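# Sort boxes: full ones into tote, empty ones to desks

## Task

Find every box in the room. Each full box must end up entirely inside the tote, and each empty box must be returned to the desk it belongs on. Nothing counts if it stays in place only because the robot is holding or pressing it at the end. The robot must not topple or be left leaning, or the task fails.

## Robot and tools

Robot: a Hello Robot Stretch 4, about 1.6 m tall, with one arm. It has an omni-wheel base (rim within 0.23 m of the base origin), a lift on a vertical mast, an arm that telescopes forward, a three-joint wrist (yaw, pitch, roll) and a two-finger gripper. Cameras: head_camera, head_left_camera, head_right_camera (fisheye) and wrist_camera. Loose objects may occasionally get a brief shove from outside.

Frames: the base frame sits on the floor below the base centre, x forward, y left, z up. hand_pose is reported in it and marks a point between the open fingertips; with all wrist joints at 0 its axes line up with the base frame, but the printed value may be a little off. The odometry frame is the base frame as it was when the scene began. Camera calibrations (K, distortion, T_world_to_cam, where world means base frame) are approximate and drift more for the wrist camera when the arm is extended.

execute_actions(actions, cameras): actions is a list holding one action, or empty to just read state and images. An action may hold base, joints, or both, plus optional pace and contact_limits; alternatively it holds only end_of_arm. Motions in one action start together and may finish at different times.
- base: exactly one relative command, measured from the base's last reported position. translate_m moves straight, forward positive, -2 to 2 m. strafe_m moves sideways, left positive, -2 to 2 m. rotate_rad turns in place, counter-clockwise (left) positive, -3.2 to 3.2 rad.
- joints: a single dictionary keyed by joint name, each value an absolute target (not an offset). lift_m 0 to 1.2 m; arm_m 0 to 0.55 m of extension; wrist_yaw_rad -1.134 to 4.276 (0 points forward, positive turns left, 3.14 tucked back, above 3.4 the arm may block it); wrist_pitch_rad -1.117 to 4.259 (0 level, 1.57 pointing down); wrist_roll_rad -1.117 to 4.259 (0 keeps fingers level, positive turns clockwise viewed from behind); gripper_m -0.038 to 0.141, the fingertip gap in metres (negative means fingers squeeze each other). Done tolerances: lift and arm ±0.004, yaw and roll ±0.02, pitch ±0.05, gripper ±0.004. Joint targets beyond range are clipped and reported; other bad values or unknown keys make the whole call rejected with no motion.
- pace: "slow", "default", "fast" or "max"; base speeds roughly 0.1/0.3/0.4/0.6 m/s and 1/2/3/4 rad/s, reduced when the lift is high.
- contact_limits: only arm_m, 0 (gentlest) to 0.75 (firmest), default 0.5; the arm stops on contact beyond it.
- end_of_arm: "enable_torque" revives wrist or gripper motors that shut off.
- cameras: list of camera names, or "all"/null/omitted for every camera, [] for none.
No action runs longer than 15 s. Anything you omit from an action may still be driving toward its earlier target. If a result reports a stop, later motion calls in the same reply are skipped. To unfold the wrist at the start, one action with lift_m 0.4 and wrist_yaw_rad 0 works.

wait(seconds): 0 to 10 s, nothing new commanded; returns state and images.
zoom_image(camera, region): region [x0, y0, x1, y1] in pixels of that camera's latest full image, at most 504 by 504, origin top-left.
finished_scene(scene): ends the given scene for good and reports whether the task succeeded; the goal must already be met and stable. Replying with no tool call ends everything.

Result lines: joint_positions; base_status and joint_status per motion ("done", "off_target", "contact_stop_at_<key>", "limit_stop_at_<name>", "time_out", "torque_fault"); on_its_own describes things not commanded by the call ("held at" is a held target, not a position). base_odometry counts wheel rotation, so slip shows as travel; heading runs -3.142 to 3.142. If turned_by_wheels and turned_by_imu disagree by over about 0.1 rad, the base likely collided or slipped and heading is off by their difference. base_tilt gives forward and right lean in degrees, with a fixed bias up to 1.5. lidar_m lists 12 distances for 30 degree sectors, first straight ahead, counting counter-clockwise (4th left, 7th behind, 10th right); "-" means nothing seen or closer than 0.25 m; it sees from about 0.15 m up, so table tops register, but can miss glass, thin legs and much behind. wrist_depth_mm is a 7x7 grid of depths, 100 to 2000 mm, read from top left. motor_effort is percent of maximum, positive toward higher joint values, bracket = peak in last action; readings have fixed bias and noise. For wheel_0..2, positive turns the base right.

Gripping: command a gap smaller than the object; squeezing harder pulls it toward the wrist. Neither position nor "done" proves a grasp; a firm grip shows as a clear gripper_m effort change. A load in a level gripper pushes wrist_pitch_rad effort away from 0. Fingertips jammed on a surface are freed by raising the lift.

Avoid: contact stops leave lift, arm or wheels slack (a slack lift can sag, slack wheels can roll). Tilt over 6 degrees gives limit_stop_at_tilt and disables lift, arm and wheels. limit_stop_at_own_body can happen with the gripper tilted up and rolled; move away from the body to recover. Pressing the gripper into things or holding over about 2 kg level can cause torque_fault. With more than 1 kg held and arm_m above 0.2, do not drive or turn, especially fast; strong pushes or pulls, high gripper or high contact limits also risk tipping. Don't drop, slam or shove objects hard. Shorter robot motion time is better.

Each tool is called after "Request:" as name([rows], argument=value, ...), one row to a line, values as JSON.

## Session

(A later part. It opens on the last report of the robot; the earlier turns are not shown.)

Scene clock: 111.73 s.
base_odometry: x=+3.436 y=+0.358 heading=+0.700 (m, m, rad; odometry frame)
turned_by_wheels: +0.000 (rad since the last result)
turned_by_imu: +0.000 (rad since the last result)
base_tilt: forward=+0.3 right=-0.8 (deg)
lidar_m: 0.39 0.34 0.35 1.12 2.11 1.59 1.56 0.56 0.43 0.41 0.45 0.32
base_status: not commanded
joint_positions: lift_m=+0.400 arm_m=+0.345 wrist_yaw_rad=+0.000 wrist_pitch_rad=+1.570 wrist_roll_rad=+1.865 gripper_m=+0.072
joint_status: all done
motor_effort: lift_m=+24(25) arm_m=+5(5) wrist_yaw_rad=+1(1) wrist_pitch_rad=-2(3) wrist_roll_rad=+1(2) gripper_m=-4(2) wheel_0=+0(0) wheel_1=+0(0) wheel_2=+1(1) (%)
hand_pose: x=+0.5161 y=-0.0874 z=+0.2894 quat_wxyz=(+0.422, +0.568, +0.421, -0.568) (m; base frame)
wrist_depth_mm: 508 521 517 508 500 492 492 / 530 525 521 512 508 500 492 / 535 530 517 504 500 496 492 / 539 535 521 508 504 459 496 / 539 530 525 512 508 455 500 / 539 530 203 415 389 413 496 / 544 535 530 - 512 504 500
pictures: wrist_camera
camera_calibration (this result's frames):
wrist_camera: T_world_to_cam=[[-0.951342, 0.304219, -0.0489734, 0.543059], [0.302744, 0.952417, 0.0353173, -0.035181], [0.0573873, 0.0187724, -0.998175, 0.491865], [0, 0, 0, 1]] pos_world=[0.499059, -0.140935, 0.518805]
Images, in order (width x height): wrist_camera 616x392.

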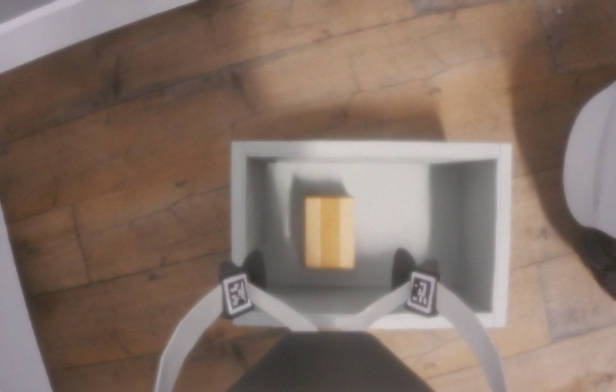

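Request:
execute_actions([
  {"base":{"translate_m":-0.3},"joints":{"lift_m":1.19,"arm_m":0.15,"gripper_m":0.12,"wrist_roll_rad":0.8},"pace":"fast"},
], cameras=[])

Request:
execute_actions([
  {"base":{"strafe_m":0.98},"joints":{"arm_m":0.0},"pace":"fast"},
], cameras=[])

Request:
execute_actions([
  {"base":{"translate_m":0.28},"joints":{"arm_m":0.53},"pace":"fast"},
], cameras=["wrist_camera","head_left_camera"])

Scene clock: 122.13 s.
base_odometry: x=+3.206 y=+0.165 heading=+0.700 (m, m, rad; odometry frame)
turned_by_wheels: +0.000 (rad since the last result)
turned_by_imu: -0.001 (rad since the last result)
base_tilt: forward=+0.3 right=-0.8 (deg)
lidar_m: 0.61 0.58 0.78 2.50 1.69 1.34 1.48 0.52 0.40 0.37 0.44 0.62
base_status: done
joint_positions: lift_m=+1.190 arm_m=+0.151 wrist_yaw_rad=+0.000 wrist_pitch_rad=+1.570 wrist_roll_rad=+0.800 gripper_m=+0.120
joint_status: all done
motor_effort: lift_m=+24(26) arm_m=-5(5) wrist_yaw_rad=+2(0) wrist_pitch_rad=-2(2) wrist_roll_rad=-1(5) gripper_m=-1(3) wheel_0=-1(7) wheel_1=+0(5) wheel_2=+0(12) (%)
hand_pose: x=+0.3219 y=-0.0874 z=+1.0795 quat_wxyz=(+0.651, +0.276, +0.651, -0.275) (m; base frame)
wrist_depth_mm: 1118 1308 1308 1255 750 525 427 / 1255 1336 1308 1308 976 621 480 / 1336 1336 1308 1281 1281 788 569 / 1366 1336 1336 1308 1281 1078 715 / 1366 1336 1308 1308 1060 1229 931 / 1336 1336 211 1098 1078 1255 1255 / 1366 1336 1308 - 1078 1255 1308
pictures: none
No camera images: the call's "cameras" was empty. Leave "cameras" out to get every camera's image.

Scene clock: 126.70 s.
base_odometry: x=+2.575 y=+0.914 heading=+0.700 (m, m, rad; odometry frame)
turned_by_wheels: +0.000 (rad since the last result)
turned_by_imu: -0.001 (rad since the last result)
base_tilt: forward=+0.2 right=-0.7 (deg)
lidar_m: 0.56 0.57 0.86 1.53 1.63 1.23 1.18 1.26 1.41 1.35 0.78 0.58
base_status: done
joint_positions: lift_m=+1.190 arm_m=+0.003 wrist_yaw_rad=+0.000 wrist_pitch_rad=+1.570 wrist_roll_rad=+0.800 gripper_m=+0.120
joint_status: all done
joint sent to its limit — the command would take arm_m past its lower limit, so that joint was sent only as far as its limit.
motor_effort: lift_m=+24(24) arm_m=-5(6) wrist_yaw_rad=+1(0) wrist_pitch_rad=-2(2) wrist_roll_rad=-2(4) gripper_m=+0(0) wheel_0=+0(7) wheel_1=+1(10) wheel_2=+1(1) (%)
hand_pose: x=+0.1742 y=-0.0874 z=+1.0795 quat_wxyz=(+0.651, +0.276, +0.651, -0.275) (m; base frame)
wrist_depth_mm: 1281 788 1336 1281 1281 1229 1255 / 1336 1366 1308 1308 1308 1281 1255 / 1366 1308 1336 1281 1281 1281 1255 / 1336 1366 1308 1308 1281 1281 1255 / 1366 1366 1336 1098 1060 1281 1255 / 1336 1308 211 1098 798 1255 1255 / 1366 1336 1336 - 1308 477 1281
pictures: none
No camera images: the call's "cameras" was empty. Leave "cameras" out to get every camera's image.

Scene clock: 129.10 s.
base_odometry: x=+2.789 y=+1.095 heading=+0.700 (m, m, rad; odometry frame)
turned_by_wheels: +0.000 (rad since the last result)
turned_by_imu: +0.000 (rad since the last result)
base_tilt: forward=+0.3 right=-0.7 (deg)
lidar_m: 0.27 0.29 0.44 1.53 1.61 1.50 1.46 1.54 1.38 1.37 0.41 0.29
base_status: done
joint_positions: lift_m=+1.190 arm_m=+0.529 wrist_yaw_rad=+0.000 wrist_pitch_rad=+1.570 wrist_roll_rad=+0.800 gripper_m=+0.120
joint_status: all done
motor_effort: lift_m=+24(24) arm_m=+5(5) wrist_yaw_rad=+0(1) wrist_pitch_rad=-1(1) wrist_roll_rad=+0(3) gripper_m=+0(1) wheel_0=+2(6) wheel_1=+1(6) wheel_2=+0(9) (%)
hand_pose: x=+0.7003 y=-0.0874 z=+1.0795 quat_wxyz=(+0.652, +0.275, +0.651, -0.275) (m; base frame)
wrist_depth_mm: 373 362 357 355 347 343 338 / 368 362 357 353 347 343 340 / 368 364 362 355 351 347 342 / 368 366 359 355 351 347 343 / 370 366 359 347 351 343 342 / 373 368 211 307 349 345 343 / 370 370 364 - 353 347 345
pictures: head_left_camera, wrist_camera
camera_calibration (this result's frames):
wrist_camera: T_world_to_cam=[[-0.727198, -0.684653, -0.0493416, 0.513975], [-0.686319, 0.726483, 0.0344735, 0.554992], [0.0122435, 0.0589331, -0.998187, 1.30502], [0, 0, 0, 1]] pos_world=[0.738684, -0.128207, 1.30888]
Images, in order (width x height): head_left_camera 420x672, wrist_camera 616x392.

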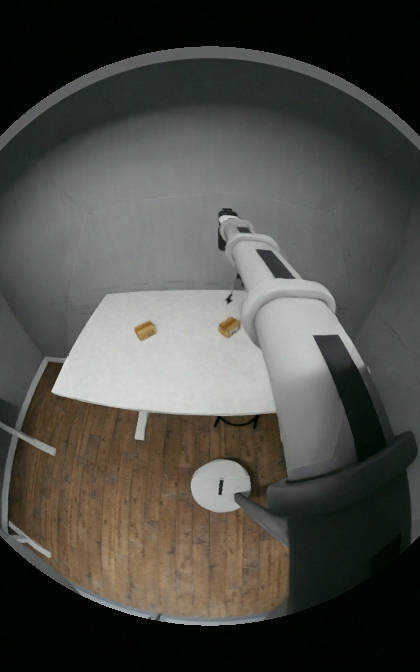

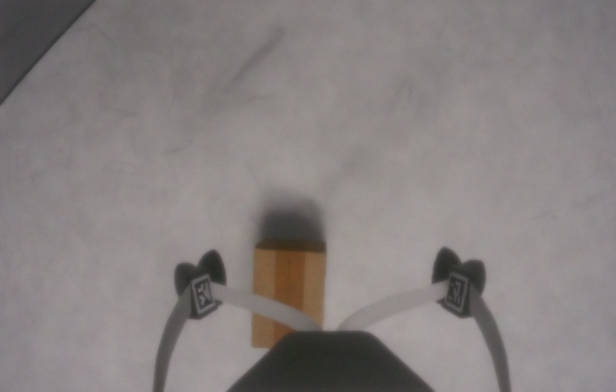

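Request:
execute_actions([
  {"base":{"strafe_m":0.047},"joints":{"wrist_roll_rad":0.85,"lift_m":1.16}},
], cameras=["wrist_camera"])

Scene clock: 132.40 s.
base_odometry: x=+2.759 y=+1.130 heading=+0.700 (m, m, rad; odometry frame)
turned_by_wheels: +0.000 (rad since the last result)
turned_by_imu: -0.001 (rad since the last result)
base_tilt: forward=+0.2 right=-0.7 (deg)
lidar_m: 0.28 0.29 0.42 1.48 1.58 1.50 1.47 1.53 1.44 1.40 0.42 0.30
base_status: done
joint_positions: lift_m=+1.160 arm_m=+0.529 wrist_yaw_rad=+0.000 wrist_pitch_rad=+1.570 wrist_roll_rad=+0.850 gripper_m=+0.120
joint_status: all done
motor_effort: lift_m=+18(22) arm_m=+5(5) wrist_yaw_rad=+0(1) wrist_pitch_rad=-1(0) wrist_roll_rad=+1(3) gripper_m=+2(1) wheel_0=+0(9) wheel_1=+1(7) wheel_2=-1(1) (%)
hand_pose: x=+0.7003 y=-0.0874 z=+1.0500 quat_wxyz=(+0.645, +0.291, +0.644, -0.291) (m; base frame)
wrist_depth_mm: 338 334 329 324 319 314 310 / 338 334 329 324 320 315 314 / 338 334 330 325 320 317 314 / 340 332 332 325 322 315 315 / 340 338 327 277 324 317 314 / 342 338 212 276 319 315 315 / 342 340 332 - 324 317 314
pictures: wrist_camera
camera_calibration (this result's frames):
wrist_camera: T_world_to_cam=[[-0.760196, -0.647816, -0.0493652, 0.538873], [-0.649518, 0.759562, 0.0345214, 0.533075], [0.0151324, 0.0583066, -0.998184, 1.2735], [0, 0, 0, 1]] pos_world=[0.73662, -0.130067, 1.27939]
Images, in order (width x height): wrist_camera 616x392.

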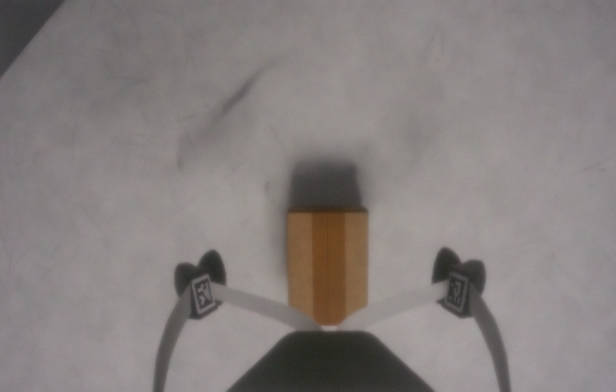

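Request:
execute_actions([
  {"joints":{"lift_m":1.097}},
], cameras=[])

Request:
execute_actions([
  {"joints":{"gripper_m":0.005}},
], cameras=["wrist_camera"])

Request:
execute_actions([
  {"joints":{"lift_m":1.17}},
], cameras=[])

Request:
execute_actions([
  {"joints":{"wrist_pitch_rad":0.0,"arm_m":0.2}},
], cameras=["wrist_camera"])

Scene clock: 136.67 s.
base_odometry: x=+2.759 y=+1.130 heading=+0.700 (m, m, rad; odometry frame)
turned_by_wheels: +0.000 (rad since the last result)
turned_by_imu: -0.001 (rad since the last result)
base_tilt: forward=+0.3 right=-0.7 (deg)
lidar_m: 0.29 0.31 0.44 1.49 1.57 1.51 1.47 1.52 1.44 1.42 0.40 0.29
base_status: not commanded
joint_positions: lift_m=+1.097 arm_m=+0.529 wrist_yaw_rad=+0.000 wrist_pitch_rad=+1.570 wrist_roll_rad=+0.850 gripper_m=+0.120
joint_status: all done
motor_effort: lift_m=+17(17) arm_m=+5(5) wrist_yaw_rad=+0(0) wrist_pitch_rad=-1(2) wrist_roll_rad=+3(3) gripper_m=+0(1) wheel_0=+0(0) wheel_1=+0(1) wheel_2=-1(1) (%)
hand_pose: x=+0.7003 y=-0.0874 z=+0.9870 quat_wxyz=(+0.645, +0.291, +0.644, -0.291) (m; base frame)
wrist_depth_mm: 272 268 265 260 258 254 - / 272 268 265 260 257 254 251 / 273 272 265 263 259 255 253 / 274 270 266 262 259 255 253 / 274 271 266 213 259 254 253 / 276 272 211 213 213 254 254 / 276 273 268 - 260 256 -
pictures: none
No camera images: the call's "cameras" was empty. Leave "cameras" out to get every camera's image.

Scene clock: 138.67 s.
base_odometry: x=+2.759 y=+1.130 heading=+0.700 (m, m, rad; odometry frame)
turned_by_wheels: +0.000 (rad since the last result)
turned_by_imu: +0.000 (rad since the last result)
base_tilt: forward=+0.2 right=-0.7 (deg)
lidar_m: 0.28 0.31 0.46 1.48 1.55 1.50 1.45 1.53 1.45 1.43 0.40 0.30
base_status: not commanded
joint_positions: lift_m=+1.097 arm_m=+0.529 wrist_yaw_rad=+0.000 wrist_pitch_rad=+1.570 wrist_roll_rad=+0.850 gripper_m=+0.005
joint_status: all done
motor_effort: lift_m=+18(19) arm_m=+5(5) wrist_yaw_rad=+0(0) wrist_pitch_rad=-2(1) wrist_roll_rad=+0(2) gripper_m=-24(19) wheel_0=-1(0) wheel_1=+1(1) wheel_2=-1(1) (%)
hand_pose: x=+0.7003 y=-0.0874 z=+0.9869 quat_wxyz=(+0.645, +0.291, +0.644, -0.291) (m; base frame)
wrist_depth_mm: 272 267 264 260 257 253 - / 271 268 265 260 256 253 251 / 271 270 264 262 258 254 251 / 273 270 265 260 257 254 251 / 274 270 266 196 195 255 251 / 274 271 188 197 195 174 252 / 276 271 268 - 258 255 -
pictures: wrist_camera
camera_calibration (this result's frames):
wrist_camera: T_world_to_cam=[[-0.760212, -0.647806, -0.0492493, 0.535627], [-0.649502, 0.759571, 0.0346204, 0.535119], [0.014981, 0.0583064, -0.998186, 1.21064], [0, 0, 0, 1]] pos_world=[0.736615, -0.130067, 1.2163]
Images, in order (width x height): wrist_camera 616x392.

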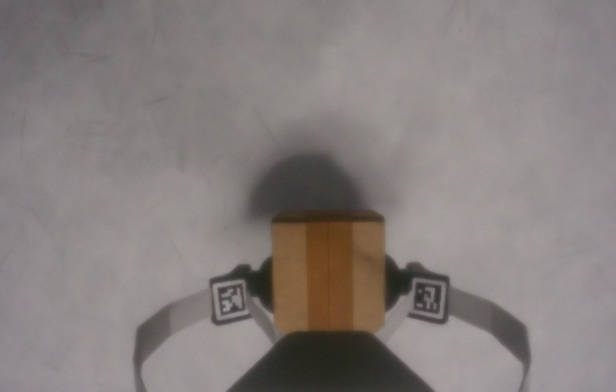

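Scene clock: 139.93 s.
base_odometry: x=+2.759 y=+1.130 heading=+0.700 (m, m, rad; odometry frame)
turned_by_wheels: +0.000 (rad since the last result)
turned_by_imu: +0.000 (rad since the last result)
base_tilt: forward=+0.3 right=-0.7 (deg)
lidar_m: 0.27 0.30 0.43 1.49 1.56 1.51 1.47 1.55 1.44 1.42 0.41 0.29
base_status: not commanded
joint_positions: lift_m=+1.170 arm_m=+0.529 wrist_yaw_rad=+0.000 wrist_pitch_rad=+1.570 wrist_roll_rad=+0.850 gripper_m=+0.005
joint_status: all done
motor_effort: lift_m=+25(26) arm_m=+5(5) wrist_yaw_rad=+0(0) wrist_pitch_rad=-1(1) wrist_roll_rad=+2(1) gripper_m=-22(22) wheel_0=-1(0) wheel_1=+1(1) wheel_2=-1(1) (%)
hand_pose: x=+0.7003 y=-0.0874 z=+1.0593 quat_wxyz=(+0.645, +0.291, +0.644, -0.291) (m; base frame)
wrist_depth_mm: 345 343 336 332 327 324 319 / 345 342 338 334 329 322 320 / 349 345 338 330 329 324 322 / 351 342 340 336 329 327 322 / 351 343 340 196 196 325 320 / 351 343 189 197 195 174 324 / 351 347 340 - 330 327 324
pictures: none
No camera images: the call's "cameras" was empty. Leave "cameras" out to get every camera's image.

Scene clock: 142.03 s.
base_odometry: x=+2.759 y=+1.130 heading=+0.700 (m, m, rad; odometry frame)
turned_by_wheels: +0.000 (rad since the last result)
turned_by_imu: +0.000 (rad since the last result)
base_tilt: forward=+0.2 right=-0.7 (deg)
lidar_m: 0.28 0.30 0.45 1.50 1.58 1.49 1.44 1.54 1.45 1.42 0.40 0.29
base_status: not commanded
joint_positions: lift_m=+1.170 arm_m=+0.201 wrist_yaw_rad=+0.000 wrist_pitch_rad=+0.006 wrist_roll_rad=+0.850 gripper_m=+0.005
joint_status: all done
motor_effort: lift_m=+25(25) arm_m=-5(6) wrist_yaw_rad=+1(0) wrist_pitch_rad=-20(23) wrist_roll_rad=+1(0) gripper_m=-20(25) wheel_0=-1(0) wheel_1=+1(1) wheel_2=-1(1) (%)
hand_pose: x=+0.6603 y=-0.0875 z=+1.3461 quat_wxyz=(+0.911, +0.412, +0.003, -0.001) (m; base frame)
wrist_depth_mm: 683 676 654 647 634 615 609 / 691 668 668 647 634 627 615 / 691 676 668 647 640 621 621 / 699 683 668 661 647 634 621 / 707 691 676 196 198 634 627 / 715 699 186 196 195 175 597 / 715 707 691 - 661 647 -
pictures: wrist_camera
camera_calibration (this result's frames):
wrist_camera: T_world_to_cam=[[0.0437164, -0.647498, -0.760812, 0.949874], [-0.0391497, 0.759845, -0.648924, 1.01383], [0.998277, 0.0581542, 0.00786832, -0.433729], [0, 0, 0, 1]] pos_world=[0.431147, -0.130091, 1.38399]
Images, in order (width x height): wrist_camera 616x392.

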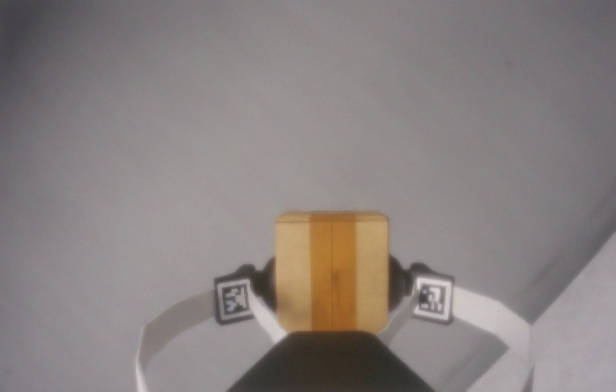

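Request:
execute_actions([
  {"base":{"translate_m":-0.33},"joints":{"wrist_pitch_rad":1.57,"arm_m":0.0,"gripper_m":0.0,"wrist_roll_rad":1.865}},
], cameras=["wrist_camera"])

Request:
execute_actions([
  {"base":{"strafe_m":-1.0},"joints":{"lift_m":0.45}},
], cameras=["head_camera"])

Request:
execute_actions([
  {"base":{"translate_m":0.268},"joints":{"arm_m":0.345,"lift_m":0.40}},
], cameras=["wrist_camera"])

Scene clock: 151.23 s.
base_odometry: x=+2.506 y=+0.918 heading=+0.700 (m, m, rad; odometry frame)
turned_by_wheels: +0.000 (rad since the last result)
turned_by_imu: -0.002 (rad since the last result)
base_tilt: forward=+0.3 right=-0.8 (deg)
lidar_m: 0.59 0.64 0.92 1.49 1.56 1.18 1.13 1.18 1.43 1.40 0.85 0.64
base_status: done
joint_positions: lift_m=+1.170 arm_m=+0.003 wrist_yaw_rad=+0.000 wrist_pitch_rad=+1.570 wrist_roll_rad=+1.865 gripper_m=+0.001
joint_status: all done
joint sent to its limit — the command would take arm_m past its lower limit, so that joint was sent only as far as its limit.
motor_effort: lift_m=+25(25) arm_m=-5(7) wrist_yaw_rad=+2(0) wrist_pitch_rad=-2(19) wrist_roll_rad=-1(6) gripper_m=-23(22) wheel_0=-1(7) wheel_1=-1(6) wheel_2=-1(9) (%)
hand_pose: x=+0.1742 y=-0.0874 z=+1.0594 quat_wxyz=(+0.421, +0.568, +0.421, -0.568) (m; base frame)
wrist_depth_mm: 1336 1308 1281 1308 1229 1229 1229 / 1336 1308 1281 1281 1255 1229 1229 / 1336 1308 1255 1281 1229 1229 1205 / 1336 1308 1308 1281 1060 1229 1229 / 778 1308 1308 195 200 1255 1255 / 1308 1336 185 196 193 175 1255 / 1366 1336 1308 - 1281 1281 1229
pictures: wrist_camera
camera_calibration (this result's frames):
wrist_camera: T_world_to_cam=[[-0.951204, 0.304625, -0.0491313, 0.255649], [0.303146, 0.952288, 0.0353675, 0.0410108], [0.057561, 0.0187478, -0.998166, 1.27997], [0, 0, 0, 1]] pos_world=[0.157066, -0.140928, 1.28873]
Images, in order (width x height): wrist_camera 616x392.

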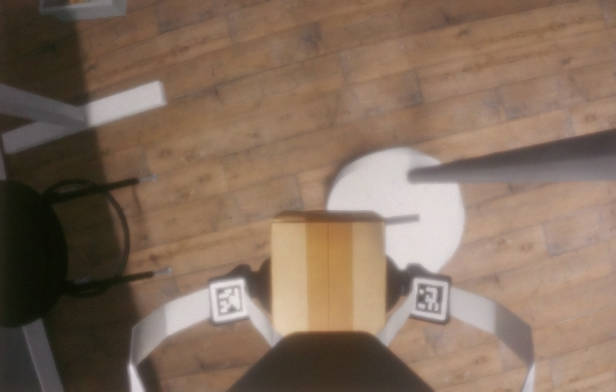

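Scene clock: 155.90 s.
base_odometry: x=+3.151 y=+0.153 heading=+0.700 (m, m, rad; odometry frame)
turned_by_wheels: +0.000 (rad since the last result)
turned_by_imu: -0.001 (rad since the last result)
base_tilt: forward=+0.3 right=-0.7 (deg)
lidar_m: 0.66 0.63 0.87 2.49 1.64 1.27 1.63 0.57 0.42 0.39 0.44 0.66
base_status: done
joint_positions: lift_m=+0.450 arm_m=+0.003 wrist_yaw_rad=+0.000 wrist_pitch_rad=+1.570 wrist_roll_rad=+1.865 gripper_m=+0.001
joint_status: all done
motor_effort: lift_m=+19(23) arm_m=-5(5) wrist_yaw_rad=+2(2) wrist_pitch_rad=-2(2) wrist_roll_rad=+1(1) gripper_m=-23(22) wheel_0=+0(9) wheel_1=+0(9) wheel_2=+1(1) (%)
hand_pose: x=+0.1742 y=-0.0874 z=+0.3398 quat_wxyz=(+0.421, +0.568, +0.421, -0.568) (m; base frame)
wrist_depth_mm: 517 564 569 559 549 544 535 / 585 580 564 564 559 353 539 / 597 585 574 564 353 343 336 / 591 585 574 569 347 343 342 / 591 585 585 195 200 345 338 / 597 585 185 195 194 175 342 / 597 591 585 - 353 347 -
pictures: head_camera
Images, in order (width x height): head_camera 420x560.

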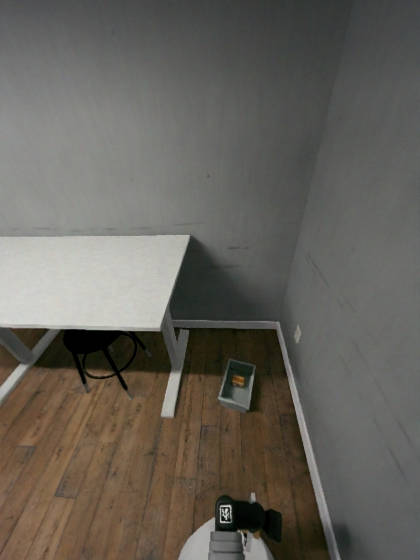

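Scene clock: 158.27 s.
base_odometry: x=+3.355 y=+0.326 heading=+0.700 (m, m, rad; odometry frame)
turned_by_wheels: +0.000 (rad since the last result)
turned_by_imu: +0.000 (rad since the last result)
base_tilt: forward=+0.2 right=-0.7 (deg)
lidar_m: 0.42 0.40 0.46 1.54 1.98 1.50 1.64 0.56 0.44 0.44 0.47 0.42
base_status: done
joint_positions: lift_m=+0.400 arm_m=+0.344 wrist_yaw_rad=+0.000 wrist_pitch_rad=+1.570 wrist_roll_rad=+1.865 gripper_m=+0.001
joint_status: all done
motor_effort: lift_m=+19(19) arm_m=+5(13) wrist_yaw_rad=+0(2) wrist_pitch_rad=-1(3) wrist_roll_rad=+2(0) gripper_m=-22(21) wheel_0=+2(6) wheel_1=+2(6) wheel_2=+1(9) (%)
hand_pose: x=+0.5154 y=-0.0874 z=+0.2899 quat_wxyz=(+0.422, +0.568, +0.421, -0.567) (m; base frame)
wrist_depth_mm: 530 525 517 512 504 496 488 / 530 525 517 512 504 496 492 / 539 525 517 508 500 504 496 / 539 530 512 504 504 504 496 / 539 530 488 195 200 504 496 / 539 535 185 196 194 175 500 / 544 535 525 - 512 508 -
pictures: wrist_camera
camera_calibration (this result's frames):
wrist_camera: T_world_to_cam=[[-0.951311, 0.304211, -0.0496284, 0.542522], [0.302712, 0.95242, 0.0355259, -0.0350074], [0.0580744, 0.0187731, -0.998136, 0.49197], [0, 0, 0, 1]] pos_world=[0.498133, -0.140935, 0.519221]
Images, in order (width x height): wrist_camera 616x392.

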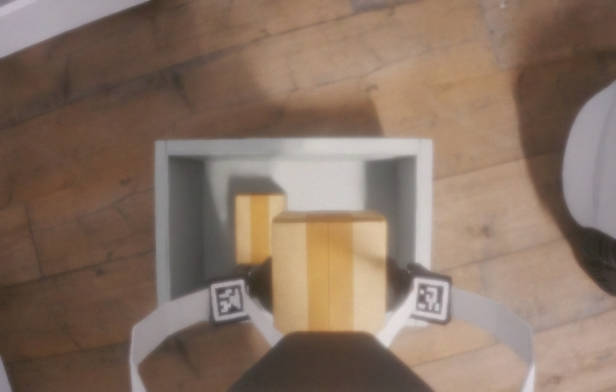

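Request:
execute_actions([
  {"joints":{"arm_m":0.335,"lift_m":0.25}},
], cameras=["wrist_camera"])

Scene clock: 162.53 s.
base_odometry: x=+3.355 y=+0.326 heading=+0.700 (m, m, rad; odometry frame)
turned_by_wheels: +0.000 (rad since the last result)
turned_by_imu: -0.001 (rad since the last result)
base_tilt: forward=+0.4 right=-0.7 (deg)
lidar_m: 0.46 0.39 0.46 1.53 1.98 1.51 1.64 0.57 0.45 0.43 0.47 0.42
base_status: not commanded
joint_positions: lift_m=+0.250 arm_m=+0.336 wrist_yaw_rad=+0.000 wrist_pitch_rad=+1.570 wrist_roll_rad=+1.865 gripper_m=+0.001
joint_status: all done
motor_effort: lift_m=+19(19) arm_m=-6(7) wrist_yaw_rad=+1(0) wrist_pitch_rad=-2(0) wrist_roll_rad=+1(0) gripper_m=-22(21) wheel_0=+2(2) wheel_1=+2(2) wheel_2=+1(1) (%)
hand_pose: x=+0.5071 y=-0.0874 z=+0.1399 quat_wxyz=(+0.422, +0.568, +0.421, -0.568) (m; base frame)
wrist_depth_mm: 377 370 366 364 357 351 347 / 377 373 368 359 357 353 349 / 377 255 258 259 254 351 349 / 266 340 366 364 355 351 349 / 265 342 319 195 200 355 349 / 384 314 185 196 194 175 353 / 324 266 294 - 278 252 -
pictures: wrist_camera
camera_calibration (this result's frames):
wrist_camera: T_world_to_cam=[[-0.951298, 0.304304, -0.0493029, 0.527132], [0.302817, 0.95239, 0.0354223, -0.0272053], [0.0577348, 0.0187674, -0.998156, 0.342923], [0, 0, 0, 1]] pos_world=[0.489899, -0.140934, 0.369244]
Images, in order (width x height): wrist_camera 616x392.

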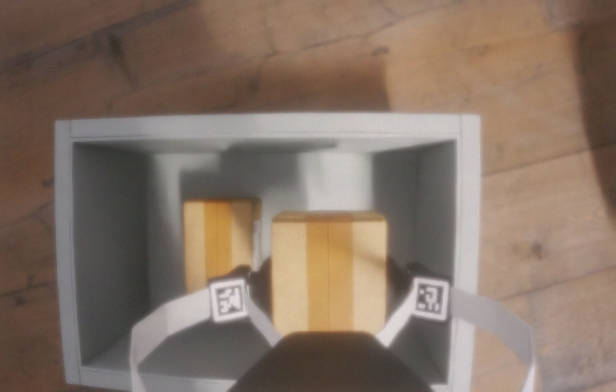

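Request:
execute_actions([
  {"joints":{"lift_m":0.17}},
], cameras=["wrist_camera"])

Scene clock: 166.20 s.
base_odometry: x=+3.355 y=+0.326 heading=+0.700 (m, m, rad; odometry frame)
turned_by_wheels: +0.000 (rad since the last result)
turned_by_imu: -0.001 (rad since the last result)
base_tilt: forward=+0.3 right=-0.6 (deg)
lidar_m: 0.62 0.39 0.46 1.54 1.99 1.52 1.65 0.57 0.44 0.44 0.47 0.41
base_status: not commanded
joint_positions: lift_m=+0.170 arm_m=+0.336 wrist_yaw_rad=+0.000 wrist_pitch_rad=+1.570 wrist_roll_rad=+1.865 gripper_m=+0.001
joint_status: all done
motor_effort: lift_m=+19(19) arm_m=-5(5) wrist_yaw_rad=+1(1) wrist_pitch_rad=-1(1) wrist_roll_rad=+1(2) gripper_m=-22(22) wheel_0=+2(2) wheel_1=+2(2) wheel_2=+1(1) (%)
hand_pose: x=+0.5070 y=-0.0874 z=+0.0599 quat_wxyz=(+0.422, +0.568, +0.421, -0.568) (m; base frame)
wrist_depth_mm: 293 289 285 281 277 272 - / 294 289 166 165 163 160 272 / 215 252 258 258 254 179 158 / 237 287 286 281 278 195 159 / 237 281 236 195 200 194 276 / 236 278 185 196 195 163 276 / 239 267 287 - 278 187 -
pictures: wrist_camera
camera_calibration (this result's frames):
wrist_camera: T_world_to_cam=[[-0.951298, 0.304303, -0.0493031, 0.523184], [0.302817, 0.95239, 0.0354223, -0.02437], [0.0577349, 0.0187674, -0.998156, 0.263051], [0, 0, 0, 1]] pos_world=[0.489897, -0.140934, 0.289224]
Images, in order (width x height): wrist_camera 616x392.

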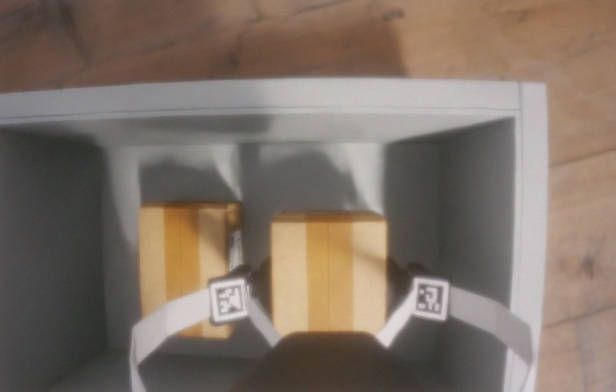

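Request:
execute_actions([
  {"joints":{"lift_m":0.145},"pace":"slow"},
], cameras=["wrist_camera"])

Request:
execute_actions([
  {"joints":{"gripper_m":0.068}},
], cameras=["wrist_camera"])

Request:
execute_actions([
  {"joints":{"lift_m":0.35}},
], cameras=["wrist_camera"])

Scene clock: 169.57 s.
base_odometry: x=+3.355 y=+0.326 heading=+0.700 (m, m, rad; odometry frame)
turned_by_wheels: +0.000 (rad since the last result)
turned_by_imu: -0.001 (rad since the last result)
base_tilt: forward=+0.3 right=-0.8 (deg)
lidar_m: 0.65 0.39 0.47 1.53 2.00 1.52 1.66 0.57 0.43 0.44 0.45 0.42
base_status: not commanded
joint_positions: lift_m=+0.145 arm_m=+0.336 wrist_yaw_rad=+0.000 wrist_pitch_rad=+1.570 wrist_roll_rad=+1.865 gripper_m=+0.001
joint_status: all done
motor_effort: lift_m=+18(19) arm_m=-5(5) wrist_yaw_rad=+1(0) wrist_pitch_rad=-1(2) wrist_roll_rad=-1(0) gripper_m=-23(22) wheel_0=+2(2) wheel_1=+2(2) wheel_2=+1(1) (%)
hand_pose: x=+0.5070 y=-0.0874 z=+0.0349 quat_wxyz=(+0.422, +0.568, +0.421, -0.568) (m; base frame)
wrist_depth_mm: 268 264 260 256 254 250 - / 145 144 141 139 137 135 - / 214 251 259 256 251 179 - / 237 263 260 256 253 195 - / 236 214 213 195 200 194 - / 236 215 185 196 193 163 - / 237 265 262 - 255 187 -
pictures: wrist_camera
camera_calibration (this result's frames):
wrist_camera: T_world_to_cam=[[-0.951298, 0.304303, -0.0493031, 0.521952], [0.302817, 0.95239, 0.0354223, -0.0234854], [0.0577349, 0.0187674, -0.998156, 0.238136], [0, 0, 0, 1]] pos_world=[0.489895, -0.140934, 0.264262]
Images, in order (width x height): wrist_camera 616x392.

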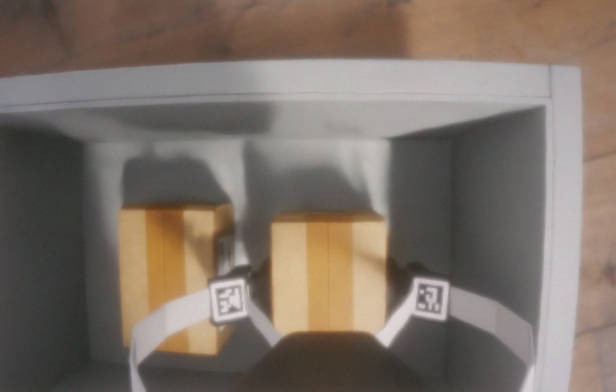

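Scene clock: 171.03 s.
base_odometry: x=+3.355 y=+0.326 heading=+0.700 (m, m, rad; odometry frame)
turned_by_wheels: +0.000 (rad since the last result)
turned_by_imu: +0.000 (rad since the last result)
base_tilt: forward=+0.3 right=-0.8 (deg)
lidar_m: 0.63 0.40 0.45 1.55 1.97 1.51 1.65 0.58 0.41 0.45 0.48 0.42
base_status: not commanded
joint_positions: lift_m=+0.145 arm_m=+0.336 wrist_yaw_rad=+0.000 wrist_pitch_rad=+1.570 wrist_roll_rad=+1.865 gripper_m=+0.068
joint_status: all done
motor_effort: lift_m=+18(18) arm_m=-5(5) wrist_yaw_rad=+0(1) wrist_pitch_rad=-3(3) wrist_roll_rad=+1(1) gripper_m=-1(23) wheel_0=+2(2) wheel_1=+2(2) wheel_2=+1(2) (%)
hand_pose: x=+0.5069 y=-0.0874 z=+0.0349 quat_wxyz=(+0.422, +0.568, +0.421, -0.568) (m; base frame)
wrist_depth_mm: 268 265 262 258 254 250 - / 146 144 142 140 138 136 - / 213 250 258 256 251 180 - / 236 265 258 257 255 196 - / 237 214 218 208 220 195 - / 236 215 213 208 207 166 - / 238 264 258 - 255 167 -
pictures: wrist_camera
camera_calibration (this result's frames):
wrist_camera: T_world_to_cam=[[-0.951321, 0.304303, -0.0488749, 0.521811], [0.302833, 0.95239, 0.0352859, -0.023445], [0.0572856, 0.0187673, -0.998181, 0.238373], [0, 0, 0, 1]] pos_world=[0.489854, -0.140934, 0.26427]
Images, in order (width x height): wrist_camera 616x392.

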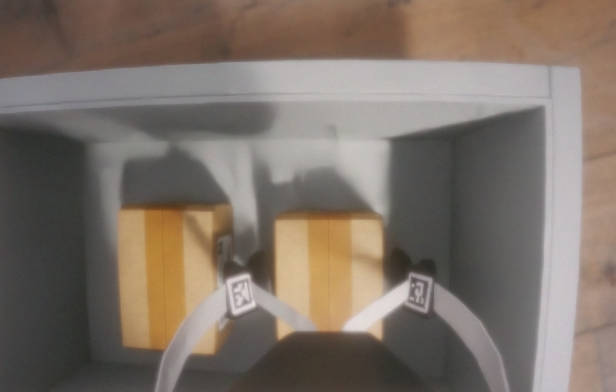

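Scene clock: 172.97 s.
base_odometry: x=+3.355 y=+0.326 heading=+0.700 (m, m, rad; odometry frame)
turned_by_wheels: +0.000 (rad since the last result)
turned_by_imu: +0.000 (rad since the last result)
base_tilt: forward=+0.3 right=-0.7 (deg)
lidar_m: 0.42 0.40 0.48 1.53 1.97 1.51 1.63 0.56 0.41 0.43 0.46 0.41
base_status: not commanded
joint_positions: lift_m=+0.350 arm_m=+0.336 wrist_yaw_rad=+0.000 wrist_pitch_rad=+1.570 wrist_roll_rad=+1.865 gripper_m=+0.068
joint_status: all done
motor_effort: lift_m=+24(25) arm_m=-5(5) wrist_yaw_rad=+1(1) wrist_pitch_rad=-2(1) wrist_roll_rad=+0(1) gripper_m=-3(3) wheel_0=+2(2) wheel_1=+2(2) wheel_2=+1(1) (%)
hand_pose: x=+0.5069 y=-0.0874 z=+0.2395 quat_wxyz=(+0.422, +0.568, +0.421, -0.568) (m; base frame)
wrist_depth_mm: 480 473 469 462 452 445 442 / 480 477 469 459 452 449 442 / 484 477 466 466 452 449 445 / 484 424 462 462 452 455 449 / 488 427 415 413 394 452 449 / 492 402 351 415 343 452 449 / 488 484 477 - 462 459 445
pictures: wrist_camera
camera_calibration (this result's frames):
wrist_camera: T_world_to_cam=[[-0.951316, 0.304303, -0.0489669, 0.531852], [0.302829, 0.95239, 0.0353152, -0.0306753], [0.0573822, 0.0187673, -0.998176, 0.442491], [0, 0, 0, 1]] pos_world=[0.489857, -0.140934, 0.468811]
Images, in order (width x height): wrist_camera 616x392.

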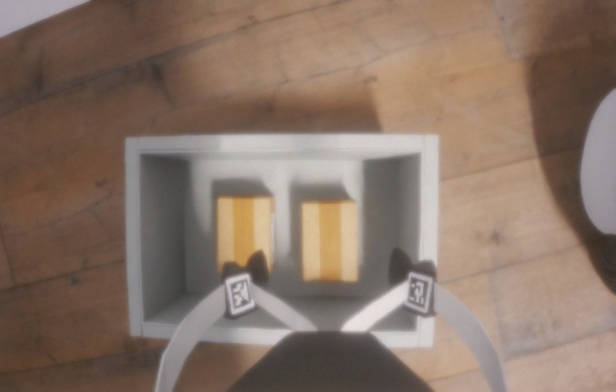

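Request:
execute_actions([
  {"base":{"translate_m":-0.27},"joints":{"lift_m":1.19,"arm_m":0.15,"gripper_m":0.12,"wrist_roll_rad":0.0},"pace":"fast"},
], cameras=[])

Request:
execute_actions([
  {"base":{"strafe_m":1.42},"joints":{"arm_m":0.0},"pace":"fast"},
], cameras=["head_left_camera","head_right_camera"])

Scene clock: 182.70 s.
base_odometry: x=+3.149 y=+0.152 heading=+0.700 (m, m, rad; odometry frame)
turned_by_wheels: +0.000 (rad since the last result)
turned_by_imu: -0.002 (rad since the last result)
base_tilt: forward=+0.4 right=-0.7 (deg)
lidar_m: 0.67 0.63 0.86 2.49 1.64 1.26 1.64 0.55 0.42 0.40 0.44 0.66
base_status: done
joint_positions: lift_m=+1.190 arm_m=+0.151 wrist_yaw_rad=+0.000 wrist_pitch_rad=+1.570 wrist_roll_rad=+0.000 gripper_m=+0.120
joint_status: all done
motor_effort: lift_m=+23(25) arm_m=-5(8) wrist_yaw_rad=+2(1) wrist_pitch_rad=-1(1) wrist_roll_rad=-2(2) gripper_m=+1(1) wheel_0=-1(5) wheel_1=-1(10) wheel_2=+0(12) (%)
hand_pose: x=+0.3219 y=-0.0874 z=+1.0795 quat_wxyz=(+0.707, +0.000, +0.707, +0.000) (m; base frame)
wrist_depth_mm: 1336 1308 1281 1281 1255 904 615 / 1336 1336 1308 1281 1308 931 603 / 1366 1336 1308 1308 1255 917 609 / 1366 1366 1308 1308 1255 904 603 / 1336 1336 1308 1255 1255 759 591 / 1366 1336 211 1098 1229 691 574 / 1397 1366 1308 - 1308 842 585
pictures: none
No camera images: the call's "cameras" was empty. Leave "cameras" out to get every camera's image.

Scene clock: 188.70 s.
base_odometry: x=+2.234 y=+1.238 heading=+0.700 (m, m, rad; odometry frame)
turned_by_wheels: +0.000 (rad since the last result)
turned_by_imu: -0.001 (rad since the last result)
base_tilt: forward=+0.3 right=-0.8 (deg)
lidar_m: 0.61 0.68 1.13 1.08 1.13 1.15 1.11 1.19 1.88 1.81 0.84 0.65
base_status: done
joint_positions: lift_m=+1.190 arm_m=+0.003 wrist_yaw_rad=+0.000 wrist_pitch_rad=+1.570 wrist_roll_rad=+0.000 gripper_m=+0.120
joint_status: all done
joint sent to its limit — the command would take arm_m past its lower limit, so that joint was sent only as far as its limit.
motor_effort: lift_m=+23(23) arm_m=-5(4) wrist_yaw_rad=+2(1) wrist_pitch_rad=-3(3) wrist_roll_rad=+0(1) gripper_m=+0(1) wheel_0=+0(7) wheel_1=+0(6) wheel_2=+1(1) (%)
hand_pose: x=+0.1742 y=-0.0874 z=+1.0795 quat_wxyz=(+0.707, +0.000, +0.707, +0.000) (m; base frame)
wrist_depth_mm: 1366 1336 1308 1281 1281 1255 1255 / 1336 1336 1308 1281 1308 1281 1255 / 1366 1336 1308 1308 1308 1281 1281 / 1366 1308 1336 1281 1281 1255 1255 / 1366 1336 1118 1078 1281 1281 1255 / 1366 1366 212 1098 1281 1255 1255 / 1366 1366 1308 - 1281 1255 1281
pictures: head_left_camera, head_right_camera
Images, in order (width x height): head_left_camera 420x672, head_right_camera 420x672.

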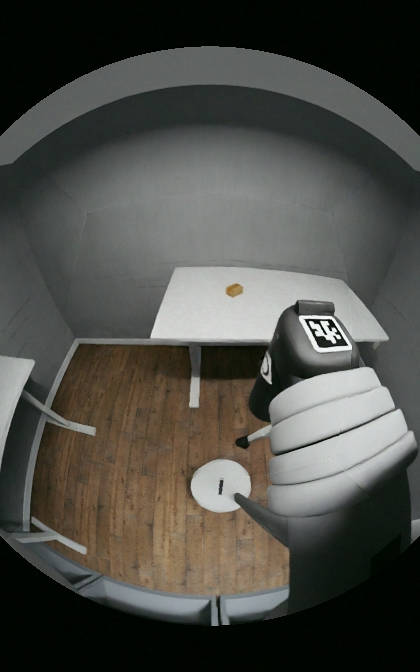

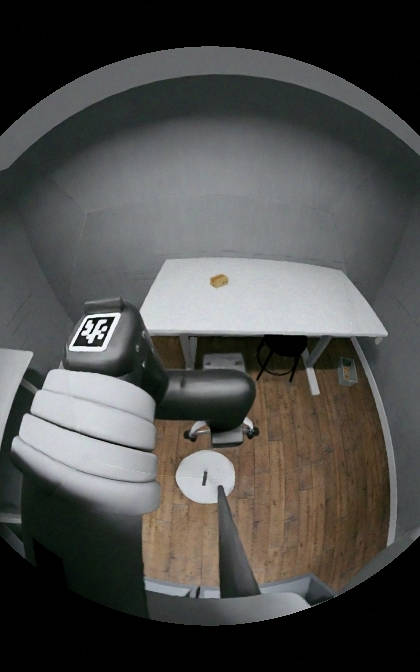

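Request:
execute_actions([
  {"base":{"translate_m":0.32},"joints":{"arm_m":0.52},"pace":"fast"},
], cameras=["wrist_camera"])

Scene clock: 196.37 s.
base_odometry: x=+2.479 y=+1.444 heading=+0.700 (m, m, rad; odometry frame)
turned_by_wheels: +0.000 (rad since the last result)
turned_by_imu: -0.001 (rad since the last result)
base_tilt: forward=+0.3 right=-0.7 (deg)
lidar_m: 0.30 0.34 1.62 1.08 1.14 1.48 1.43 1.54 1.89 1.13 0.44 0.32
base_status: done
joint_positions: lift_m=+1.190 arm_m=+0.519 wrist_yaw_rad=+0.000 wrist_pitch_rad=+1.570 wrist_roll_rad=+0.000 gripper_m=+0.120
joint_status: all done
motor_effort: lift_m=+23(23) arm_m=+5(7) wrist_yaw_rad=+0(0) wrist_pitch_rad=-1(3) wrist_roll_rad=-1(0) gripper_m=-2(0) wheel_0=+0(4) wheel_1=+1(5) wheel_2=+0(9) (%)
hand_pose: x=+0.6904 y=-0.0874 z=+1.0795 quat_wxyz=(+0.707, +0.000, +0.707, +0.000) (m; base frame)
wrist_depth_mm: 366 364 355 353 349 343 342 / 366 362 357 353 349 343 342 / 366 364 359 353 349 345 343 / 368 364 359 355 349 345 342 / 368 366 359 306 303 347 343 / 373 366 211 355 351 343 345 / 373 368 362 - 353 347 343
pictures: wrist_camera
camera_calibration (this result's frames):
wrist_camera: T_world_to_cam=[[-0.0155117, -0.998698, -0.048595, -0.0128643], [-0.999318, 0.0138556, 0.0342325, 0.702174], [-0.0335147, 0.0490929, -0.998232, 1.33595], [0, 0, 0, 1]] pos_world=[0.746269, -0.0881622, 1.30893]
Images, in order (width x height): wrist_camera 616x392.

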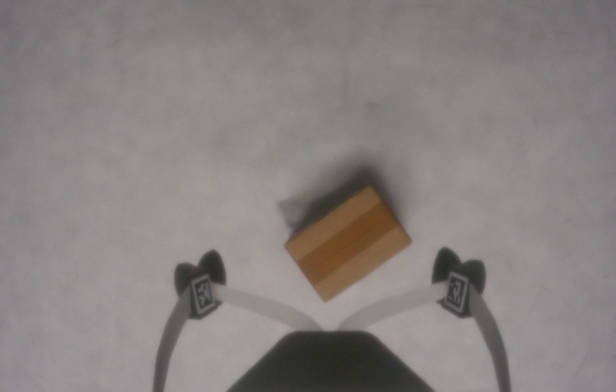

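Request:
execute_actions([
  {"base":{"strafe_m":-0.016},"joints":{"arm_m":0.528,"wrist_roll_rad":0.96,"lift_m":1.16}},
], cameras=["wrist_camera"])

Scene clock: 199.93 s.
base_odometry: x=+2.489 y=+1.432 heading=+0.700 (m, m, rad; odometry frame)
turned_by_wheels: +0.000 (rad since the last result)
turned_by_imu: -0.001 (rad since the last result)
base_tilt: forward=+0.2 right=-0.8 (deg)
lidar_m: 0.31 0.34 0.46 1.08 1.12 1.46 1.43 1.52 1.88 1.11 0.44 0.32
base_status: done
joint_positions: lift_m=+1.160 arm_m=+0.527 wrist_yaw_rad=+0.000 wrist_pitch_rad=+1.570 wrist_roll_rad=+0.960 gripper_m=+0.120
joint_status: all done
motor_effort: lift_m=+18(22) arm_m=+5(5) wrist_yaw_rad=+0(1) wrist_pitch_rad=+0(0) wrist_roll_rad=+2(3) gripper_m=-1(2) wheel_0=+0(7) wheel_1=-2(6) wheel_2=-1(1) (%)
hand_pose: x=+0.6983 y=-0.0874 z=+1.0500 quat_wxyz=(+0.628, +0.326, +0.627, -0.326) (m; base frame)
wrist_depth_mm: 338 332 327 324 317 314 310 / 340 332 329 324 320 315 312 / 340 336 330 325 322 317 314 / 340 334 329 325 320 317 314 / 342 334 330 276 319 317 314 / 343 340 211 277 322 317 314 / 342 336 332 - 322 320 315
pictures: wrist_camera
camera_calibration (this result's frames):
wrist_camera: T_world_to_cam=[[-0.82677, -0.560378, -0.049277, 0.591322], [-0.562139, 0.826314, 0.0347182, 0.476334], [0.021263, 0.0564045, -0.998182, 1.26908], [0, 0, 0, 1]] pos_world=[0.729668, -0.13382, 1.27938]
Images, in order (width x height): wrist_camera 616x392.

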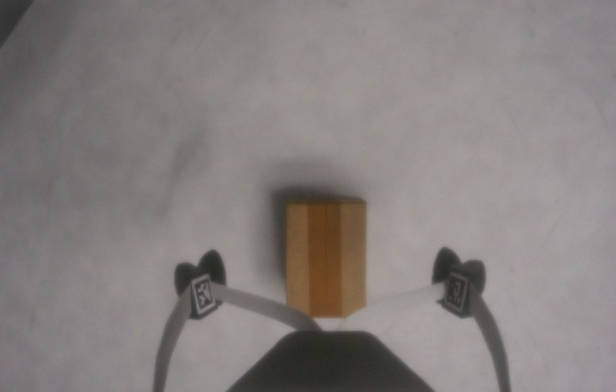

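Request:
execute_actions([
  {"joints":{"lift_m":1.097}},
], cameras=[])

Request:
execute_actions([
  {"joints":{"gripper_m":0.008}},
], cameras=["wrist_camera"])

Request:
execute_actions([
  {"joints":{"lift_m":1.15}},
], cameras=[])

Request:
execute_actions([
  {"joints":{"wrist_pitch_rad":0.0,"arm_m":0.35}},
], cameras=["wrist_camera"])

Scene clock: 204.33 s.
base_odometry: x=+2.489 y=+1.432 heading=+0.700 (m, m, rad; odometry frame)
turned_by_wheels: +0.000 (rad since the last result)
turned_by_imu: -0.001 (rad since the last result)
base_tilt: forward=+0.3 right=-0.7 (deg)
lidar_m: 0.31 0.35 0.49 1.09 1.13 1.50 1.42 1.52 1.88 1.12 0.45 0.33
base_status: not commanded
joint_positions: lift_m=+1.097 arm_m=+0.527 wrist_yaw_rad=+0.000 wrist_pitch_rad=+1.570 wrist_roll_rad=+0.960 gripper_m=+0.120
joint_status: all done
motor_effort: lift_m=+17(17) arm_m=+5(5) wrist_yaw_rad=+0(1) wrist_pitch_rad=-2(1) wrist_roll_rad=-1(1) gripper_m=+1(1) wheel_0=+0(0) wheel_1=-2(2) wheel_2=-1(1) (%)
hand_pose: x=+0.6983 y=-0.0874 z=+0.9870 quat_wxyz=(+0.628, +0.326, +0.627, -0.326) (m; base frame)
wrist_depth_mm: 272 267 265 260 257 254 - / 273 267 265 260 257 254 251 / 273 271 265 262 258 255 251 / 274 271 266 260 258 255 252 / 273 271 267 213 257 255 253 / 276 272 212 213 212 255 254 / 276 273 267 - 259 257 -
pictures: none
No camera images: the call's "cameras" was empty. Leave "cameras" out to get every camera's image.

Scene clock: 206.30 s.
base_odometry: x=+2.489 y=+1.432 heading=+0.700 (m, m, rad; odometry frame)
turned_by_wheels: +0.000 (rad since the last result)
turned_by_imu: +0.000 (rad since the last result)
base_tilt: forward=+0.4 right=-0.7 (deg)
lidar_m: 0.30 0.32 0.48 1.09 1.14 1.49 1.43 1.51 1.87 1.12 0.45 0.33
base_status: not commanded
joint_positions: lift_m=+1.097 arm_m=+0.527 wrist_yaw_rad=+0.000 wrist_pitch_rad=+1.570 wrist_roll_rad=+0.960 gripper_m=+0.008
joint_status: all done
motor_effort: lift_m=+17(17) arm_m=+5(5) wrist_yaw_rad=+0(0) wrist_pitch_rad=-2(0) wrist_roll_rad=+1(2) gripper_m=-19(21) wheel_0=+0(0) wheel_1=-2(2) wheel_2=-1(1) (%)
hand_pose: x=+0.6983 y=-0.0874 z=+0.9870 quat_wxyz=(+0.628, +0.326, +0.627, -0.326) (m; base frame)
wrist_depth_mm: 272 267 264 262 256 254 - / 272 268 265 260 257 254 251 / 273 270 265 262 258 255 252 / 273 268 267 262 258 256 253 / 274 271 267 197 196 255 254 / 274 272 188 198 196 176 254 / 276 272 268 - 259 256 -
pictures: wrist_camera
camera_calibration (this result's frames):
wrist_camera: T_world_to_cam=[[-0.826772, -0.560375, -0.049277, 0.588223], [-0.562136, 0.826316, 0.0347182, 0.478521], [0.0212632, 0.0564044, -0.998182, 1.20622], [0, 0, 0, 1]] pos_world=[0.729671, -0.13382, 1.2164]
Images, in order (width x height): wrist_camera 616x392.

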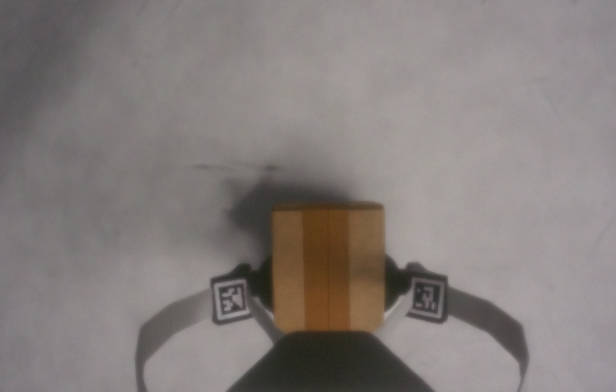

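Scene clock: 207.43 s.
base_odometry: x=+2.489 y=+1.432 heading=+0.700 (m, m, rad; odometry frame)
turned_by_wheels: +0.000 (rad since the last result)
turned_by_imu: +0.000 (rad since the last result)
base_tilt: forward=+0.3 right=-0.7 (deg)
lidar_m: 0.30 0.34 0.48 1.08 1.14 1.49 1.43 1.54 1.88 1.12 0.46 0.33
base_status: not commanded
joint_positions: lift_m=+1.150 arm_m=+0.527 wrist_yaw_rad=+0.000 wrist_pitch_rad=+1.570 wrist_roll_rad=+0.960 gripper_m=+0.008
joint_status: all done
motor_effort: lift_m=+24(24) arm_m=+5(5) wrist_yaw_rad=+0(0) wrist_pitch_rad=-1(1) wrist_roll_rad=-1(1) gripper_m=-20(21) wheel_0=+0(0) wheel_1=-2(2) wheel_2=-1(1) (%)
hand_pose: x=+0.6983 y=-0.0874 z=+1.0394 quat_wxyz=(+0.628, +0.326, +0.627, -0.326) (m; base frame)
wrist_depth_mm: 327 322 319 314 309 303 298 / 325 325 319 315 309 306 300 / 329 324 317 314 309 306 301 / 329 324 319 317 310 304 303 / 330 324 320 197 196 306 303 / 330 325 187 198 196 176 304 / 330 327 324 - 312 309 304
pictures: none
No camera images: the call's "cameras" was empty. Leave "cameras" out to get every camera's image.

Scene clock: 209.07 s.
base_odometry: x=+2.489 y=+1.432 heading=+0.700 (m, m, rad; odometry frame)
turned_by_wheels: +0.000 (rad since the last result)
turned_by_imu: +0.000 (rad since the last result)
base_tilt: forward=+0.3 right=-0.7 (deg)
lidar_m: 0.31 0.34 0.48 1.08 1.16 1.46 1.44 1.51 1.89 1.13 0.45 0.33
base_status: not commanded
joint_positions: lift_m=+1.150 arm_m=+0.351 wrist_yaw_rad=+0.000 wrist_pitch_rad=+0.003 wrist_roll_rad=+0.960 gripper_m=+0.008
joint_status: all done
motor_effort: lift_m=+24(24) arm_m=-5(3) wrist_yaw_rad=+1(1) wrist_pitch_rad=-11(11) wrist_roll_rad=+1(1) gripper_m=-20(21) wheel_0=+0(0) wheel_1=-2(2) wheel_2=-1(1) (%)
hand_pose: x=+0.8103 y=-0.0874 z=+1.3271 quat_wxyz=(+0.887, +0.462, +0.001, -0.001) (m; base frame)
wrist_depth_mm: 559 539 530 521 512 500 492 / 554 544 539 525 517 504 496 / 569 554 544 530 521 512 500 / 564 559 544 530 521 512 508 / 580 564 554 198 196 521 508 / 580 569 187 198 196 176 512 / 580 574 569 - 539 525 517
pictures: wrist_camera
camera_calibration (this result's frames):
wrist_camera: T_world_to_cam=[[0.0461044, -0.560075, -0.827158, 1.02265], [-0.0368467, 0.826522, -0.561697, 0.895564], [0.998257, 0.0563748, 0.0174694, -0.596227], [0, 0, 0, 1]] pos_world=[0.581038, -0.133833, 1.35934]
Images, in order (width x height): wrist_camera 616x392.

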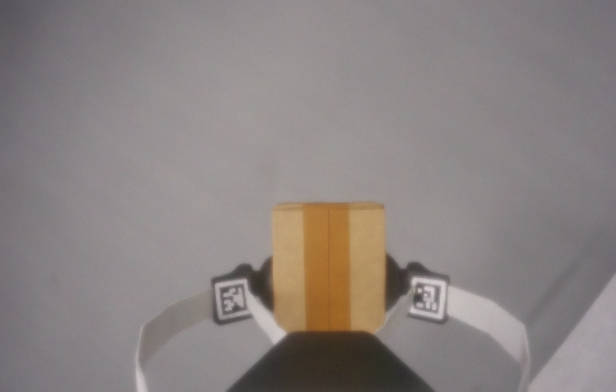

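Request:
execute_actions(actions=[], cameras=[])

Scene clock: 210.67 s.
base_odometry: x=+2.489 y=+1.432 heading=+0.700 (m, m, rad; odometry frame)
turned_by_wheels: +0.000 (rad since the last result)
turned_by_imu: +0.000 (rad since the last result)
base_tilt: forward=+0.3 right=-0.7 (deg)
lidar_m: 0.31 0.34 0.47 1.08 1.15 1.47 1.43 1.52 1.87 1.12 0.45 0.32
base_status: not commanded
joint_positions: lift_m=+1.150 arm_m=+0.351 wrist_yaw_rad=+0.000 wrist_pitch_rad=+0.003 wrist_roll_rad=+0.960 gripper_m=+0.008
joint_status: all done
motor_effort: lift_m=+24(24) arm_m=-5(3) wrist_yaw_rad=+0(1) wrist_pitch_rad=-9(11) wrist_roll_rad=+0(1) gripper_m=-19(21) wheel_0=+0(0) wheel_1=-2(2) wheel_2=-1(1) (%)
hand_pose: x=+0.8103 y=-0.0874 z=+1.3271 quat_wxyz=(+0.887, +0.462, +0.001, -0.001) (m; base frame)
wrist_depth_mm: 554 539 535 521 508 500 496 / 559 549 535 525 512 508 496 / 559 549 544 539 521 512 500 / 569 554 544 530 521 517 508 / 564 564 549 198 197 525 508 / 580 569 187 198 196 176 512 / 585 574 559 - 539 530 521
pictures: none
No camera images: the call's "cameras" was empty. Leave "cameras" out to get every camera's image.


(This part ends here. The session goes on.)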